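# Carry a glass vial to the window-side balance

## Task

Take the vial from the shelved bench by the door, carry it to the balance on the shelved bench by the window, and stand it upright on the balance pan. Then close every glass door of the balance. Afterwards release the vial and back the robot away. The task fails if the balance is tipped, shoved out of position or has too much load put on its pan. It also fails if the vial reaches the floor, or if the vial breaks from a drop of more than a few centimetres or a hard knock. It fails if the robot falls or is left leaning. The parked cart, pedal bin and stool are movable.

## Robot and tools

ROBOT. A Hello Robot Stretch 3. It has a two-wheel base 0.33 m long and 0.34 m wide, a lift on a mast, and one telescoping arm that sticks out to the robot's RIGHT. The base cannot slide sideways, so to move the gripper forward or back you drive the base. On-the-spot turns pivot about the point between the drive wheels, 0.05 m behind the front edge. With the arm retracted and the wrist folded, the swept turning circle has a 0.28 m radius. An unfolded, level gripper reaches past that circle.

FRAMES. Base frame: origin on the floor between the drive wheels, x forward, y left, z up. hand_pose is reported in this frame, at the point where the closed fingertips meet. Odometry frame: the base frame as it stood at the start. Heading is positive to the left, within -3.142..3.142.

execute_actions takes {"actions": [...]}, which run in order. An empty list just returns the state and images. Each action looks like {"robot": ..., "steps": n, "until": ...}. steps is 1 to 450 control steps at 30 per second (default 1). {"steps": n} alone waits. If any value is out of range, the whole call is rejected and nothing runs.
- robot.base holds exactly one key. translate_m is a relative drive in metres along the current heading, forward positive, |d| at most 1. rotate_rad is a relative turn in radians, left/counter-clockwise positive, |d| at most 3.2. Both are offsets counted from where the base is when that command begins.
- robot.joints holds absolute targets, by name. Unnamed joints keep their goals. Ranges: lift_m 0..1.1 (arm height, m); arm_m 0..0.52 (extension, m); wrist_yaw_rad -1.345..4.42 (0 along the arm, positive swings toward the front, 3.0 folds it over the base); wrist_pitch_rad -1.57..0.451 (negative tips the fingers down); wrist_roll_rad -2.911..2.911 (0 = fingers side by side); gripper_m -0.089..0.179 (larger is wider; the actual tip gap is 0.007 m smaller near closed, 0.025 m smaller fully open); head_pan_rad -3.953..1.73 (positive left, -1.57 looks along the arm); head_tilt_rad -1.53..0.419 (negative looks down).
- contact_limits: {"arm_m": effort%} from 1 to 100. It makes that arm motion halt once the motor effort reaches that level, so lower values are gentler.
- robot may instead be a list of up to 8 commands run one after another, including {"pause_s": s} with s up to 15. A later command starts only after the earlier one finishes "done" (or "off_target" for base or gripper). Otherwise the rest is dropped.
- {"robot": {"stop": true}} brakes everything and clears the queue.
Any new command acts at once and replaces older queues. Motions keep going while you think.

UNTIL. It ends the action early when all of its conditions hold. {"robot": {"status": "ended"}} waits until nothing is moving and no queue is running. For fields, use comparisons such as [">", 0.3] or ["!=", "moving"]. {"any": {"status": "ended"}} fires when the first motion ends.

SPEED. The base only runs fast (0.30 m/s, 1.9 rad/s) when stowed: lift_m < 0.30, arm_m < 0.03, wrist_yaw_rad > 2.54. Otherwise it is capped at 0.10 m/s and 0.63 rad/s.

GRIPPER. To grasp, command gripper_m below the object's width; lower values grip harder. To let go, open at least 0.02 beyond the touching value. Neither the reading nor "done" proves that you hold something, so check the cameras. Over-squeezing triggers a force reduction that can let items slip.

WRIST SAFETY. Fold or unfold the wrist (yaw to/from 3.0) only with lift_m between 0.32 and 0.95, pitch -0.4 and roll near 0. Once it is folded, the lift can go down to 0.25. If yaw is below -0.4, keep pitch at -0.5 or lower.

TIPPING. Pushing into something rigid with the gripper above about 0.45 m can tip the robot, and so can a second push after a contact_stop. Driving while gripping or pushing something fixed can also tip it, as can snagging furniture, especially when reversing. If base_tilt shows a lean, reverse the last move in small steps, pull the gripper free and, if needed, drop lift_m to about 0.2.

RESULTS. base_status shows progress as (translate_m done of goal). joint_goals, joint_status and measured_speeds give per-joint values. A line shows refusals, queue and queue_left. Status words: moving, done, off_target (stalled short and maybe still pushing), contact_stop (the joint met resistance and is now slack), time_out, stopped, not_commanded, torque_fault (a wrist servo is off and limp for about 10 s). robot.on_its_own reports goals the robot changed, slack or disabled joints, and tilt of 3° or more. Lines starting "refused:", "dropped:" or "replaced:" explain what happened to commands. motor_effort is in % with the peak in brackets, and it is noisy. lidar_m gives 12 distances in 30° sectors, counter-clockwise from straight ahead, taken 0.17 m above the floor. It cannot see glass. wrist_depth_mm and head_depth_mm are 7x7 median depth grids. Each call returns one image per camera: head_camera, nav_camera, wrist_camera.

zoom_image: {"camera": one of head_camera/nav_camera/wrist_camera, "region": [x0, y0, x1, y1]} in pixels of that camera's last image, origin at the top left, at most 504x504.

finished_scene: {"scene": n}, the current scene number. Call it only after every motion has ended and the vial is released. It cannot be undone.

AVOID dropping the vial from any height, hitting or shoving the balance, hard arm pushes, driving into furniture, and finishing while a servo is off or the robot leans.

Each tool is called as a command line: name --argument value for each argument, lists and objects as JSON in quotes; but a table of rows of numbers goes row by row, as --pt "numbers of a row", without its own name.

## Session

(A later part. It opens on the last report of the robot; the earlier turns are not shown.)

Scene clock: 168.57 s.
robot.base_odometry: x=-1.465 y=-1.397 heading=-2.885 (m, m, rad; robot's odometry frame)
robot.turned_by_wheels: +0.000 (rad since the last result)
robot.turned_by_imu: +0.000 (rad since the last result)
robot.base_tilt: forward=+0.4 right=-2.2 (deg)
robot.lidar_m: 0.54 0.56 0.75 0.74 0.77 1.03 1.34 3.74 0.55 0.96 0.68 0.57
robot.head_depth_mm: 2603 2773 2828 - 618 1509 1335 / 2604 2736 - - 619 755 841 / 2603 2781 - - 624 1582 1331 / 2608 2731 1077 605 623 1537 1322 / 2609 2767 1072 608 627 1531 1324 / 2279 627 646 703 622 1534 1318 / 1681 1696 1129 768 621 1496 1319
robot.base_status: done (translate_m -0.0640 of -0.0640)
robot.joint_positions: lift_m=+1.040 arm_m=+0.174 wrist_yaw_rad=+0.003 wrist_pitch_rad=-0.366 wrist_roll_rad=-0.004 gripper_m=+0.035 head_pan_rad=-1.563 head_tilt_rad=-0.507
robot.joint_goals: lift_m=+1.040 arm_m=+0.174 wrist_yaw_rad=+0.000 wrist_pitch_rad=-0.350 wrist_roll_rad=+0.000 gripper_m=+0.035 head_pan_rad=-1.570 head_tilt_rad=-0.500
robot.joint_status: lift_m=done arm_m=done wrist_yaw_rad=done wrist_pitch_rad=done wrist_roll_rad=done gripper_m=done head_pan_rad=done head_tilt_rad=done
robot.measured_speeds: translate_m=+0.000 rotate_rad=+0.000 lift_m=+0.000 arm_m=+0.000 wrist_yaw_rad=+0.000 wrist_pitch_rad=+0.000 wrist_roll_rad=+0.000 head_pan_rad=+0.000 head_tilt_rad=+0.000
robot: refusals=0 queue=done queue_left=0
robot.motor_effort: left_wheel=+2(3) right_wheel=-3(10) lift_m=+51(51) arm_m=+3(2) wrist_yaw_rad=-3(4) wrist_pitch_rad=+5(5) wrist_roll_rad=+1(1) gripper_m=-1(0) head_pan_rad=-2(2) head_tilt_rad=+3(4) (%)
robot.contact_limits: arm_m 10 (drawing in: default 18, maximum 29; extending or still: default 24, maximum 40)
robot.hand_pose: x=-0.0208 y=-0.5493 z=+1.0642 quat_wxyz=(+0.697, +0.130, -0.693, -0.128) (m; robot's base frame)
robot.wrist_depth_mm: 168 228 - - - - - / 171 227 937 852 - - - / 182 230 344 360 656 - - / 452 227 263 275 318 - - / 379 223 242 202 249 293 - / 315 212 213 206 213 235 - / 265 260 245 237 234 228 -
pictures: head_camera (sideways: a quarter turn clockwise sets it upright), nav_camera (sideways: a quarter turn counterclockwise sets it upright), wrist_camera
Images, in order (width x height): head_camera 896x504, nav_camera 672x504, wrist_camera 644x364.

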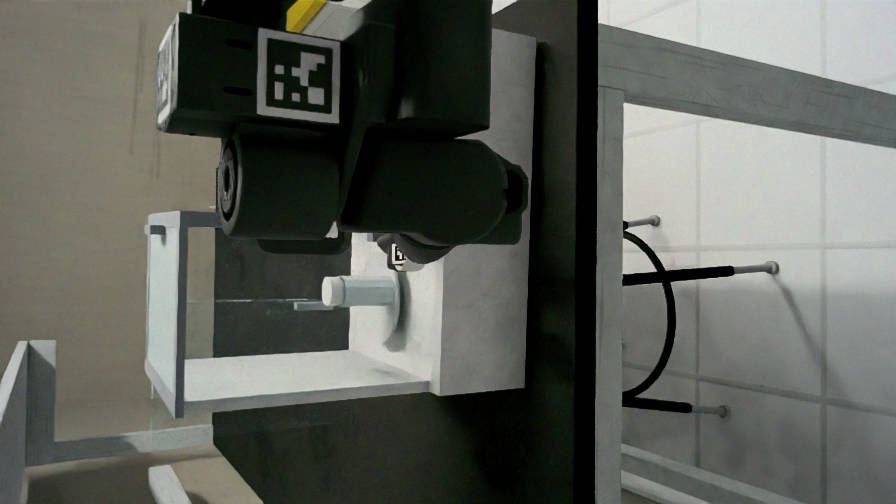

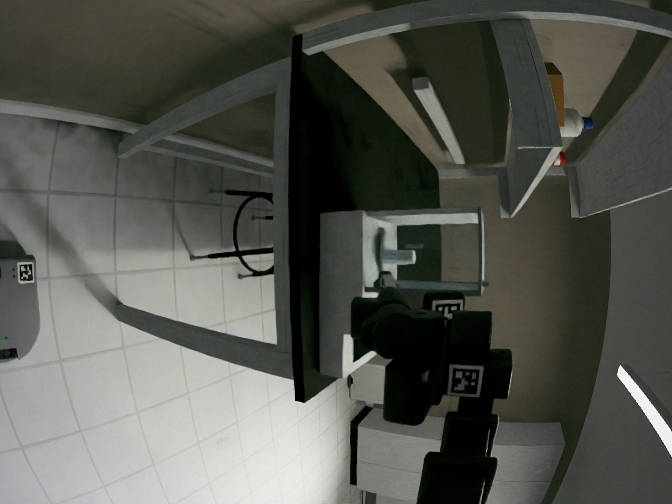

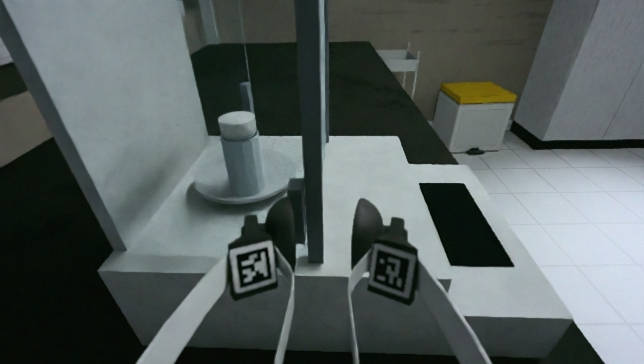

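execute_actions --actions '[{"robot":{"base":{"translate_m":-0.004}},"steps":450,"until":{"robot":{"status":"ended"}}}]'

execute_actions --actions '[{"robot":[{"joints":{"gripper_m":0.05}},{"joints":{"arm_m":0.03}},{"base":{"translate_m":-0.5},"joints":{"wrist_yaw_rad":1.57,"head_pan_rad":-1.2}},{"base":{"rotate_rad":1.58}},{"base":{"translate_m":-1}},{"base":{"translate_m":-0.03}},{"joints":{"arm_m":0.4}}],"steps":450},{"steps":450,"until":{"robot":{"status":"ended"}}}]'

Scene clock: 171.27 s.
robot.base_odometry: x=-1.461 y=-1.396 heading=-2.884 (m, m, rad; robot's odometry frame)
robot.turned_by_wheels: +0.000 (rad since the last result)
robot.turned_by_imu: -0.001 (rad since the last result)
robot.base_tilt: forward=+0.4 right=-2.1 (deg)
robot.lidar_m: 0.55 0.56 0.76 0.74 0.76 1.03 1.34 3.74 0.55 0.58 0.68 0.57
robot.head_depth_mm: 2607 2796 2829 - 631 1516 1324 / 2642 2798 - - 617 740 848 / 2621 2800 - - 621 1592 1329 / 2610 2724 1072 604 625 1534 1328 / 2602 2789 1140 608 623 1541 1318 / 2328 622 662 635 625 1535 1322 / 1694 1693 1132 767 623 1492 1310
robot.base_status: done (translate_m -0.0040 of -0.0040)
robot.joint_positions: lift_m=+1.040 arm_m=+0.174 wrist_yaw_rad=+0.006 wrist_pitch_rad=-0.366 wrist_roll_rad=-0.004 gripper_m=+0.035 head_pan_rad=-1.563 head_tilt_rad=-0.507
robot.joint_goals: lift_m=+1.040 arm_m=+0.174 wrist_yaw_rad=+0.000 wrist_pitch_rad=-0.350 wrist_roll_rad=+0.000 gripper_m=+0.035 head_pan_rad=-1.570 head_tilt_rad=-0.500
robot.joint_status: lift_m=done arm_m=done wrist_yaw_rad=done wrist_pitch_rad=done wrist_roll_rad=done gripper_m=done head_pan_rad=done head_tilt_rad=done
robot.measured_speeds: translate_m=+0.000 rotate_rad=+0.000 lift_m=+0.000 arm_m=+0.000 wrist_yaw_rad=+0.000 wrist_pitch_rad=+0.000 wrist_roll_rad=+0.000 head_pan_rad=+0.000 head_tilt_rad=+0.000
robot: refusals=0 queue=done queue_left=0
robot.motor_effort: left_wheel=+3(4) right_wheel=-6(8) lift_m=+51(51) arm_m=+3(2) wrist_yaw_rad=-5(5) wrist_pitch_rad=+5(5) wrist_roll_rad=+1(1) gripper_m=-2(2) head_pan_rad=-2(2) head_tilt_rad=+4(4) (%)
robot.contact_limits: arm_m 10 (drawing in: default 18, maximum 29; extending or still: default 24, maximum 40)
robot.hand_pose: x=-0.0202 y=-0.5493 z=+1.0642 quat_wxyz=(+0.697, +0.131, -0.693, -0.127) (m; robot's base frame)
robot.wrist_depth_mm: 170 231 - - - - - / 176 234 953 782 - - - / 185 233 316 354 669 - - / 452 234 252 274 317 - - / 371 223 235 221 253 302 - / 317 212 213 205 212 235 - / 267 259 243 239 231 225 -
pictures: head_camera (sideways: a quarter turn clockwise sets it upright), nav_camera (sideways: a quarter turn counterclockwise sets it upright), wrist_camera
Images, in order (width x height): head_camera 896x504, nav_camera 672x504, wrist_camera 644x364.

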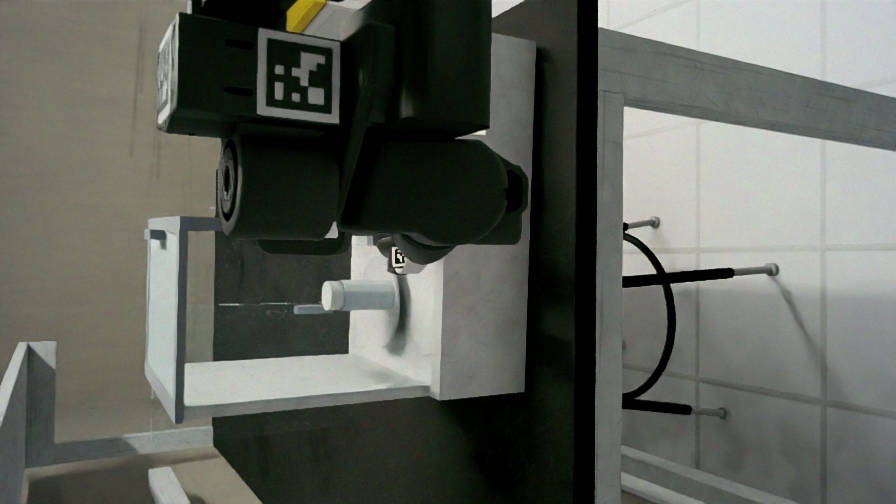

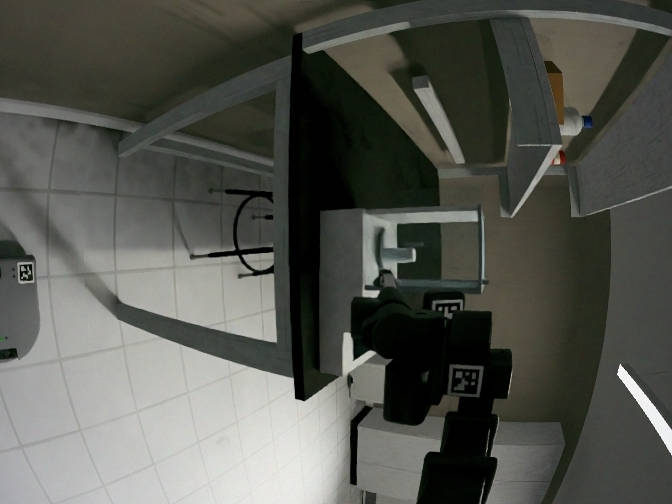

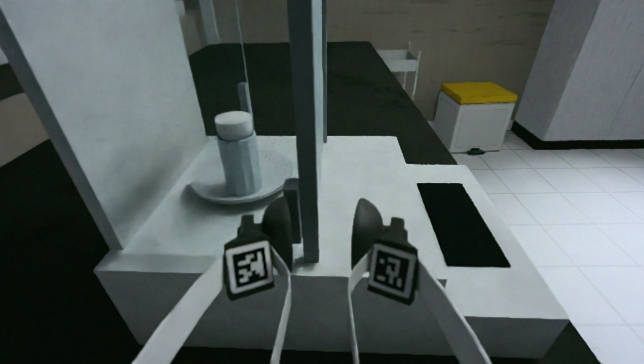

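Scene clock: 200.73 s.
robot.base_odometry: x=-1.249 y=-0.276 heading=-1.305 (m, m, rad; robot's odometry frame)
robot.turned_by_wheels: +1.580 (rad since the last result)
robot.turned_by_imu: +1.580 (rad since the last result)
robot.base_tilt: forward=+0.3 right=-2.0 (deg)
robot.lidar_m: 1.75 1.42 1.61 3.55 2.22 1.63 1.44 0.98 0.48 0.52 0.97 0.53
robot.head_depth_mm: 855 901 - 782 589 472 395 / 881 937 1021 783 588 471 393 / 908 982 1057 775 585 470 392 / 941 1026 1088 713 584 469 401 / 930 607 642 603 570 467 420 / 1007 629 670 572 511 466 1265 / 1050 1105 1252 571 489 453 1286
robot.base_status: done (translate_m -0.0300 of -0.0300)
robot.joint_positions: lift_m=+1.040 arm_m=+0.400 wrist_yaw_rad=+1.568 wrist_pitch_rad=-0.366 wrist_roll_rad=-0.004 gripper_m=+0.050 head_pan_rad=-1.207 head_tilt_rad=-0.507
robot.joint_goals: lift_m=+1.040 arm_m=+0.400 wrist_yaw_rad=+1.570 wrist_pitch_rad=-0.350 wrist_roll_rad=+0.000 gripper_m=+0.050 head_pan_rad=-1.200 head_tilt_rad=-0.500
robot.joint_status: lift_m=done arm_m=done wrist_yaw_rad=done wrist_pitch_rad=done wrist_roll_rad=done gripper_m=done head_pan_rad=done head_tilt_rad=done
robot.measured_speeds: translate_m=+0.000 rotate_rad=+0.000 lift_m=+0.000 arm_m=+0.000 wrist_yaw_rad=+0.000 wrist_pitch_rad=+0.000 wrist_roll_rad=+0.000 head_pan_rad=+0.000 head_tilt_rad=+0.000
robot: refusals=0 queue=done queue_left=0
robot.motor_effort: left_wheel=-2(7) right_wheel=+2(6) lift_m=+51(51) arm_m=+3(2) wrist_yaw_rad=+2(4) wrist_pitch_rad=+5(5) wrist_roll_rad=+1(1) gripper_m=+1(60) head_pan_rad=+4(22) head_tilt_rad=+4(4) (%)
robot.hand_pose: x=+0.2093 y=-0.5454 z=+1.0642 quat_wxyz=(+0.584, +0.581, -0.400, +0.401) (m; robot's base frame)
robot.wrist_depth_mm: - - - - 228 836 560 / - - - - 227 869 563 / - - 366 358 272 849 575 / - 358 279 272 271 455 455 / - 242 239 231 364 361 360 / 281 260 265 251 276 306 301 / 266 266 264 267 261 261 257
pictures: head_camera (sideways: a quarter turn clockwise sets it upright), nav_camera (sideways: a quarter turn counterclockwise sets it upright), wrist_camera
Images, in order (width x height): head_camera 896x504, nav_camera 672x504, wrist_camera 644x364.

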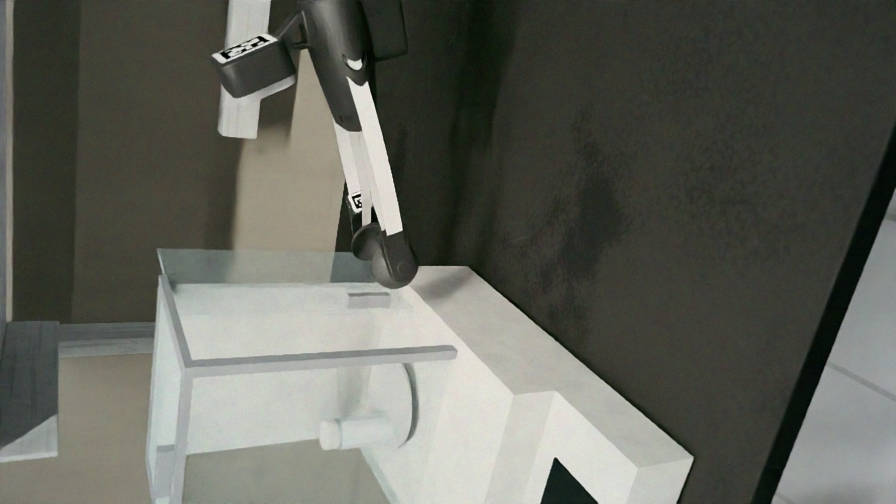

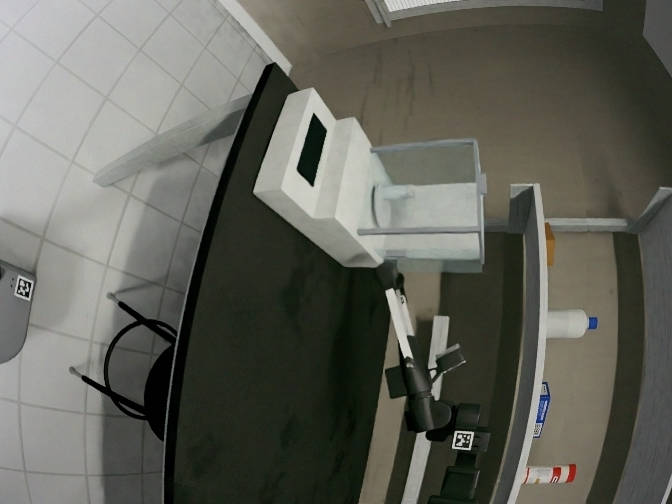

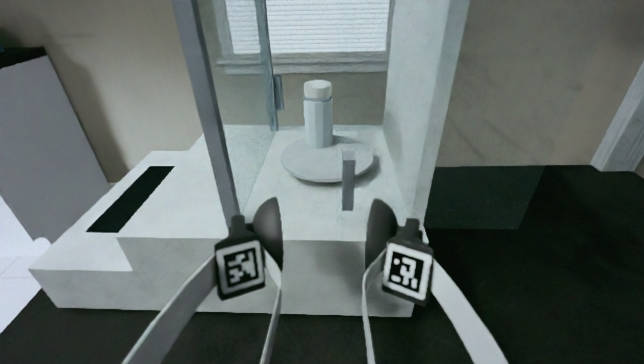

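execute_actions --actions '[{"robot":[{"joints":{"arm_m":0.41}},{"base":{"translate_m":0.031}},{"joints":{"arm_m":0.338}}],"steps":450,"until":{"robot":{"status":"ended"}}}]'

Scene clock: 206.53 s.
robot.base_odometry: x=-1.240 y=-0.305 heading=-1.305 (m, m, rad; robot's odometry frame)
robot.turned_by_wheels: +0.000 (rad since the last result)
robot.turned_by_imu: -0.002 (rad since the last result)
robot.base_tilt: forward=+0.3 right=-2.1 (deg)
robot.lidar_m: 1.72 1.40 1.57 2.97 2.27 1.66 1.48 1.01 0.49 0.51 0.97 0.50
robot.head_depth_mm: 853 904 973 730 589 472 394 / 884 942 1036 744 588 470 394 / 911 983 1052 741 585 470 393 / 938 979 979 679 585 469 401 / 920 598 642 548 541 468 420 / 1008 630 676 574 490 454 1232 / 1045 1147 1274 572 486 454 1276
robot.base_status: done (translate_m +0.0310 of +0.0310)
robot.joint_positions: lift_m=+1.040 arm_m=+0.338 wrist_yaw_rad=+1.567 wrist_pitch_rad=-0.366 wrist_roll_rad=-0.004 gripper_m=+0.050 head_pan_rad=-1.207 head_tilt_rad=-0.507
robot.joint_goals: lift_m=+1.040 arm_m=+0.338 wrist_yaw_rad=+1.570 wrist_pitch_rad=-0.350 wrist_roll_rad=+0.000 gripper_m=+0.050 head_pan_rad=-1.200 head_tilt_rad=-0.500
robot.joint_status: lift_m=done arm_m=done wrist_yaw_rad=done wrist_pitch_rad=done wrist_roll_rad=done gripper_m=done head_pan_rad=done head_tilt_rad=done
robot.measured_speeds: translate_m=+0.000 rotate_rad=+0.000 lift_m=+0.000 arm_m=+0.000 wrist_yaw_rad=+0.000 wrist_pitch_rad=+0.000 wrist_roll_rad=+0.000 head_pan_rad=+0.000 head_tilt_rad=+0.000
robot: refusals=0 queue=done queue_left=0
robot.motor_effort: left_wheel=-2(3) right_wheel=+2(8) lift_m=+51(51) arm_m=-3(4) wrist_yaw_rad=+2(3) wrist_pitch_rad=+5(5) wrist_roll_rad=+1(1) gripper_m=-1(1) head_pan_rad=+3(3) head_tilt_rad=+4(4) (%)
robot.hand_pose: x=+0.2093 y=-0.4844 z=+1.0642 quat_wxyz=(+0.585, +0.581, -0.400, +0.401) (m; robot's base frame)
robot.wrist_depth_mm: - - - - - 216 148 / - - - - - 215 166 / - - - 353 313 217 576 / - - 322 277 259 215 449 / - 300 253 221 236 218 358 / - 237 219 207 216 203 301 / - 251 247 243 239 254 262
pictures: head_camera (sideways: a quarter turn clockwise sets it upright), nav_camera (sideways: a quarter turn counterclockwise sets it upright), wrist_camera
Images, in order (width x height): head_camera 896x504, nav_camera 672x504, wrist_camera 644x364.

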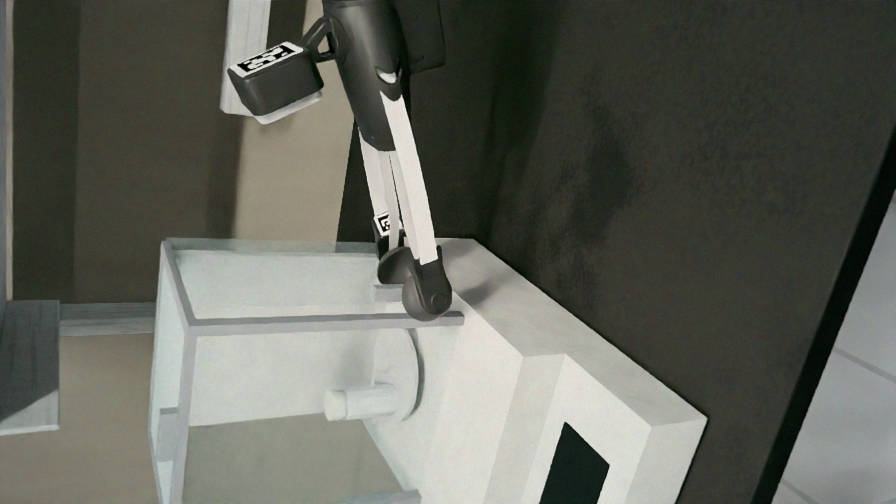

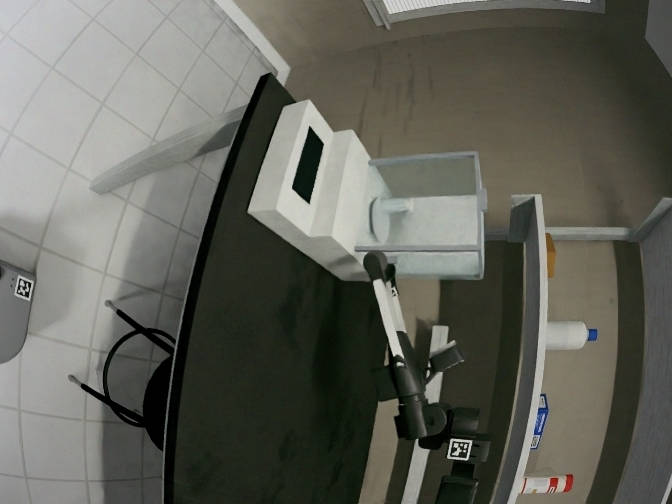

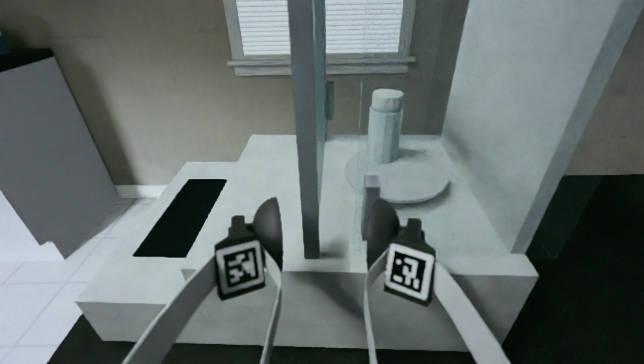

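execute_actions --actions '[{"robot":[{"joints":{"arm_m":0.311}},{"joints":{"arm_m":0.325}},{"base":{"translate_m":-0.05}}],"steps":450,"until":{"robot":{"status":"ended"}}}]'

execute_actions --actions '[{"robot":{"joints":{"arm_m":0,"head_pan_rad":-0.8,"head_tilt_rad":-0.3},"base":{"translate_m":-0.35}},"steps":450,"until":{"robot":{"status":"ended"}}}]'

Scene clock: 212.07 s.
robot.base_odometry: x=-1.254 y=-0.257 heading=-1.305 (m, m, rad; robot's odometry frame)
robot.turned_by_wheels: +0.000 (rad since the last result)
robot.turned_by_imu: -0.001 (rad since the last result)
robot.base_tilt: forward=+0.2 right=-2.0 (deg)
robot.lidar_m: 1.77 1.43 1.64 2.97 2.20 1.61 1.43 0.96 0.47 0.52 0.97 0.54
robot.head_depth_mm: 854 897 974 714 591 472 393 / 879 932 1035 745 588 472 393 / 911 986 1060 740 586 470 391 / 944 1018 1076 706 584 468 401 / 950 615 667 633 583 468 421 / 929 617 671 559 536 466 1255 / 1051 667 1228 572 494 462 1289
robot.base_status: done (translate_m -0.0500 of -0.0500)
robot.joint_positions: lift_m=+1.040 arm_m=+0.325 wrist_yaw_rad=+1.567 wrist_pitch_rad=-0.366 wrist_roll_rad=-0.004 gripper_m=+0.050 head_pan_rad=-1.207 head_tilt_rad=-0.507
robot.joint_goals: lift_m=+1.040 arm_m=+0.325 wrist_yaw_rad=+1.570 wrist_pitch_rad=-0.350 wrist_roll_rad=+0.000 gripper_m=+0.050 head_pan_rad=-1.200 head_tilt_rad=-0.500
robot.joint_status: lift_m=done arm_m=done wrist_yaw_rad=done wrist_pitch_rad=done wrist_roll_rad=done gripper_m=done head_pan_rad=done head_tilt_rad=done
robot.measured_speeds: translate_m=+0.000 rotate_rad=+0.000 lift_m=+0.000 arm_m=+0.000 wrist_yaw_rad=+0.000 wrist_pitch_rad=+0.000 wrist_roll_rad=+0.000 head_pan_rad=+0.000 head_tilt_rad=+0.000
robot: refusals=0 queue=done queue_left=0
robot.motor_effort: left_wheel=-2(5) right_wheel=+2(5) lift_m=+51(51) arm_m=+2(5) wrist_yaw_rad=+2(2) wrist_pitch_rad=+5(5) wrist_roll_rad=+1(1) gripper_m=+0(0) head_pan_rad=+3(4) head_tilt_rad=+4(4) (%)
robot.hand_pose: x=+0.2093 y=-0.4705 z=+1.0642 quat_wxyz=(+0.584, +0.581, -0.400, +0.401) (m; robot's base frame)
robot.wrist_depth_mm: - - - - - 239 610 / - - - - - 239 632 / - - - 379 337 261 659 / - - 338 272 285 282 451 / - - 286 251 248 253 363 / - 301 293 283 285 289 302 / - 269 265 265 264 262 261
pictures: head_camera (sideways: a quarter turn clockwise sets it upright), nav_camera (sideways: a quarter turn counterclockwise sets it upright), wrist_camera
Images, in order (width x height): head_camera 896x504, nav_camera 672x504, wrist_camera 644x364.

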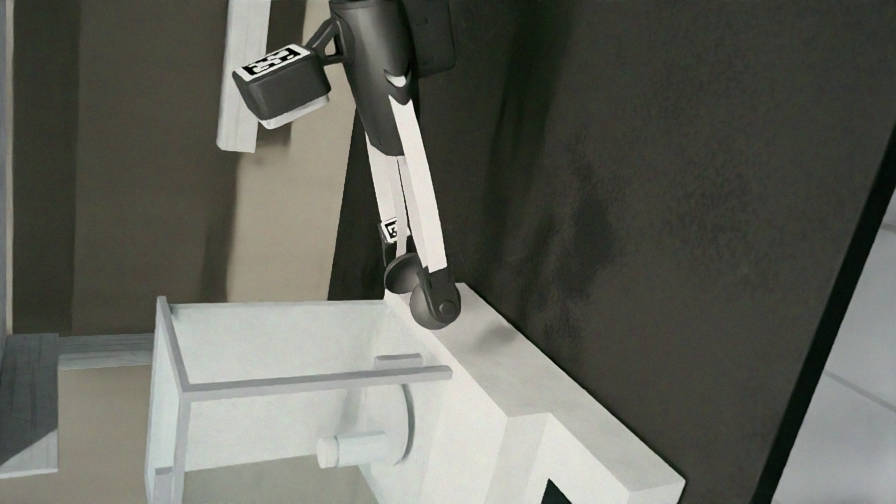

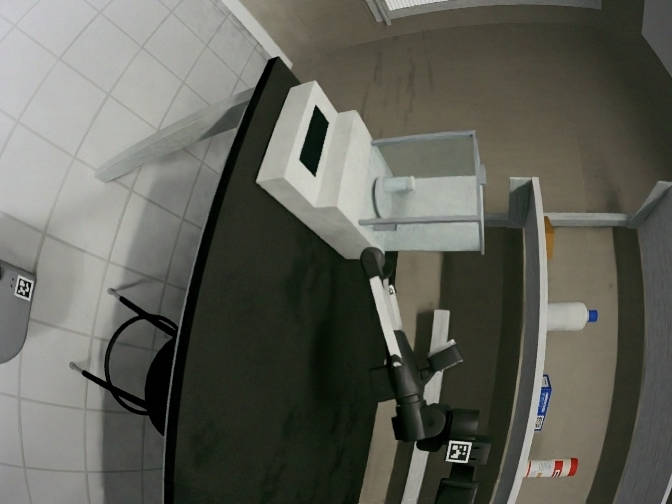

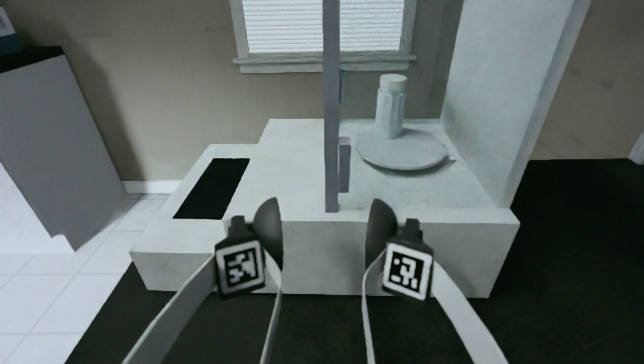

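Scene clock: 216.53 s.
robot.base_odometry: x=-1.346 y=+0.080 heading=-1.305 (m, m, rad; robot's odometry frame)
robot.turned_by_wheels: +0.000 (rad since the last result)
robot.turned_by_imu: +0.000 (rad since the last result)
robot.base_tilt: forward=+0.4 right=-2.1 (deg)
robot.lidar_m: 2.12 1.73 2.13 3.54 1.70 1.29 1.08 0.64 0.97 0.70 0.44 0.86
robot.head_depth_mm: 977 1019 1066 1108 807 616 - / 1036 1101 1158 1185 801 592 - / 1132 1173 1273 1254 803 589 480 / 1252 1134 1279 1156 795 589 494 / 1373 1379 897 878 794 587 509 / 1515 1605 1716 854 751 584 1467 / 1698 1839 1973 896 715 630 1532
robot.base_status: done (translate_m -0.3500 of -0.3500)
robot.joint_positions: lift_m=+1.040 arm_m=+0.003 wrist_yaw_rad=+1.569 wrist_pitch_rad=-0.366 wrist_roll_rad=-0.004 gripper_m=+0.050 head_pan_rad=-0.807 head_tilt_rad=-0.310
robot.joint_goals: lift_m=+1.040 arm_m=+0.000 wrist_yaw_rad=+1.570 wrist_pitch_rad=-0.350 wrist_roll_rad=+0.000 gripper_m=+0.050 head_pan_rad=-0.800 head_tilt_rad=-0.300
robot.joint_status: lift_m=done arm_m=done wrist_yaw_rad=done wrist_pitch_rad=done wrist_roll_rad=done gripper_m=done head_pan_rad=done head_tilt_rad=done
robot.measured_speeds: translate_m=+0.000 rotate_rad=+0.000 lift_m=+0.000 arm_m=+0.000 wrist_yaw_rad=+0.000 wrist_pitch_rad=+0.000 wrist_roll_rad=+0.000 head_pan_rad=+0.000 head_tilt_rad=+0.000
robot: refusals=0 queue=done queue_left=0
robot.motor_effort: left_wheel=-2(6) right_wheel=+2(4) lift_m=+51(51) arm_m=-3(3) wrist_yaw_rad=+1(2) wrist_pitch_rad=+5(5) wrist_roll_rad=+1(1) gripper_m=+0(0) head_pan_rad=+3(26) head_tilt_rad=+5(24) (%)
robot.hand_pose: x=+0.2093 y=-0.1483 z=+1.0642 quat_wxyz=(+0.584, +0.581, -0.400, +0.401) (m; robot's base frame)
robot.wrist_depth_mm: - - - - - - 550 / - - - - 757 543 570 / - - - - 567 555 571 / - - - - 486 456 450 / - - - - 386 364 362 / - - - - - 305 303 / - - - - - 263 259
pictures: head_camera (sideways: a quarter turn clockwise sets it upright), nav_camera (sideways: a quarter turn counterclockwise sets it upright), wrist_camera
Images, in order (width x height): head_camera 896x504, nav_camera 672x504, wrist_camera 644x364.

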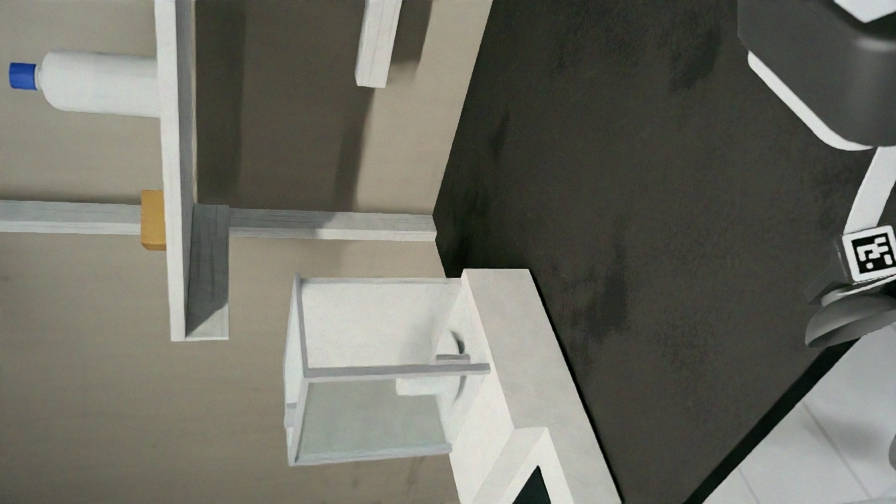

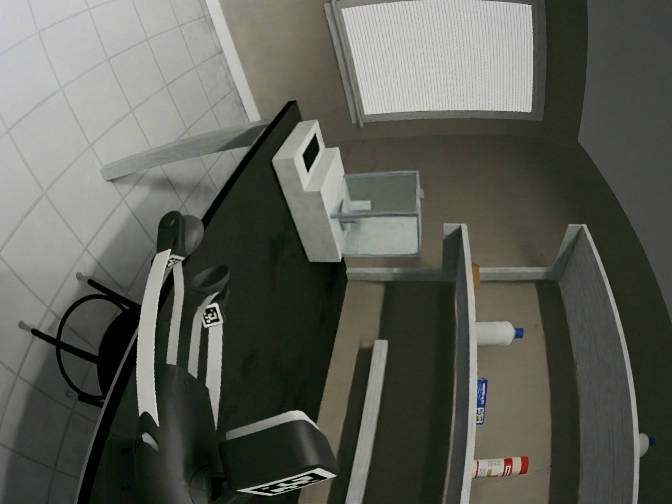

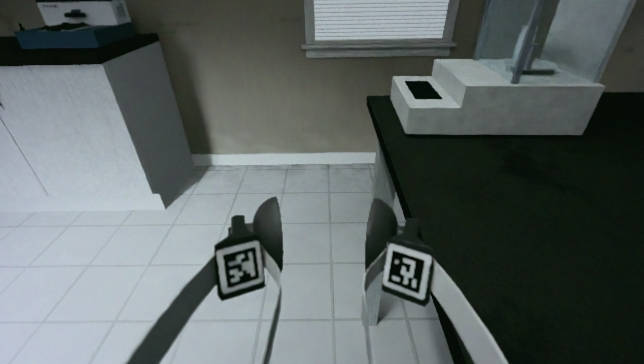

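finished_scene --scene 1

The scene is finished: the task was done.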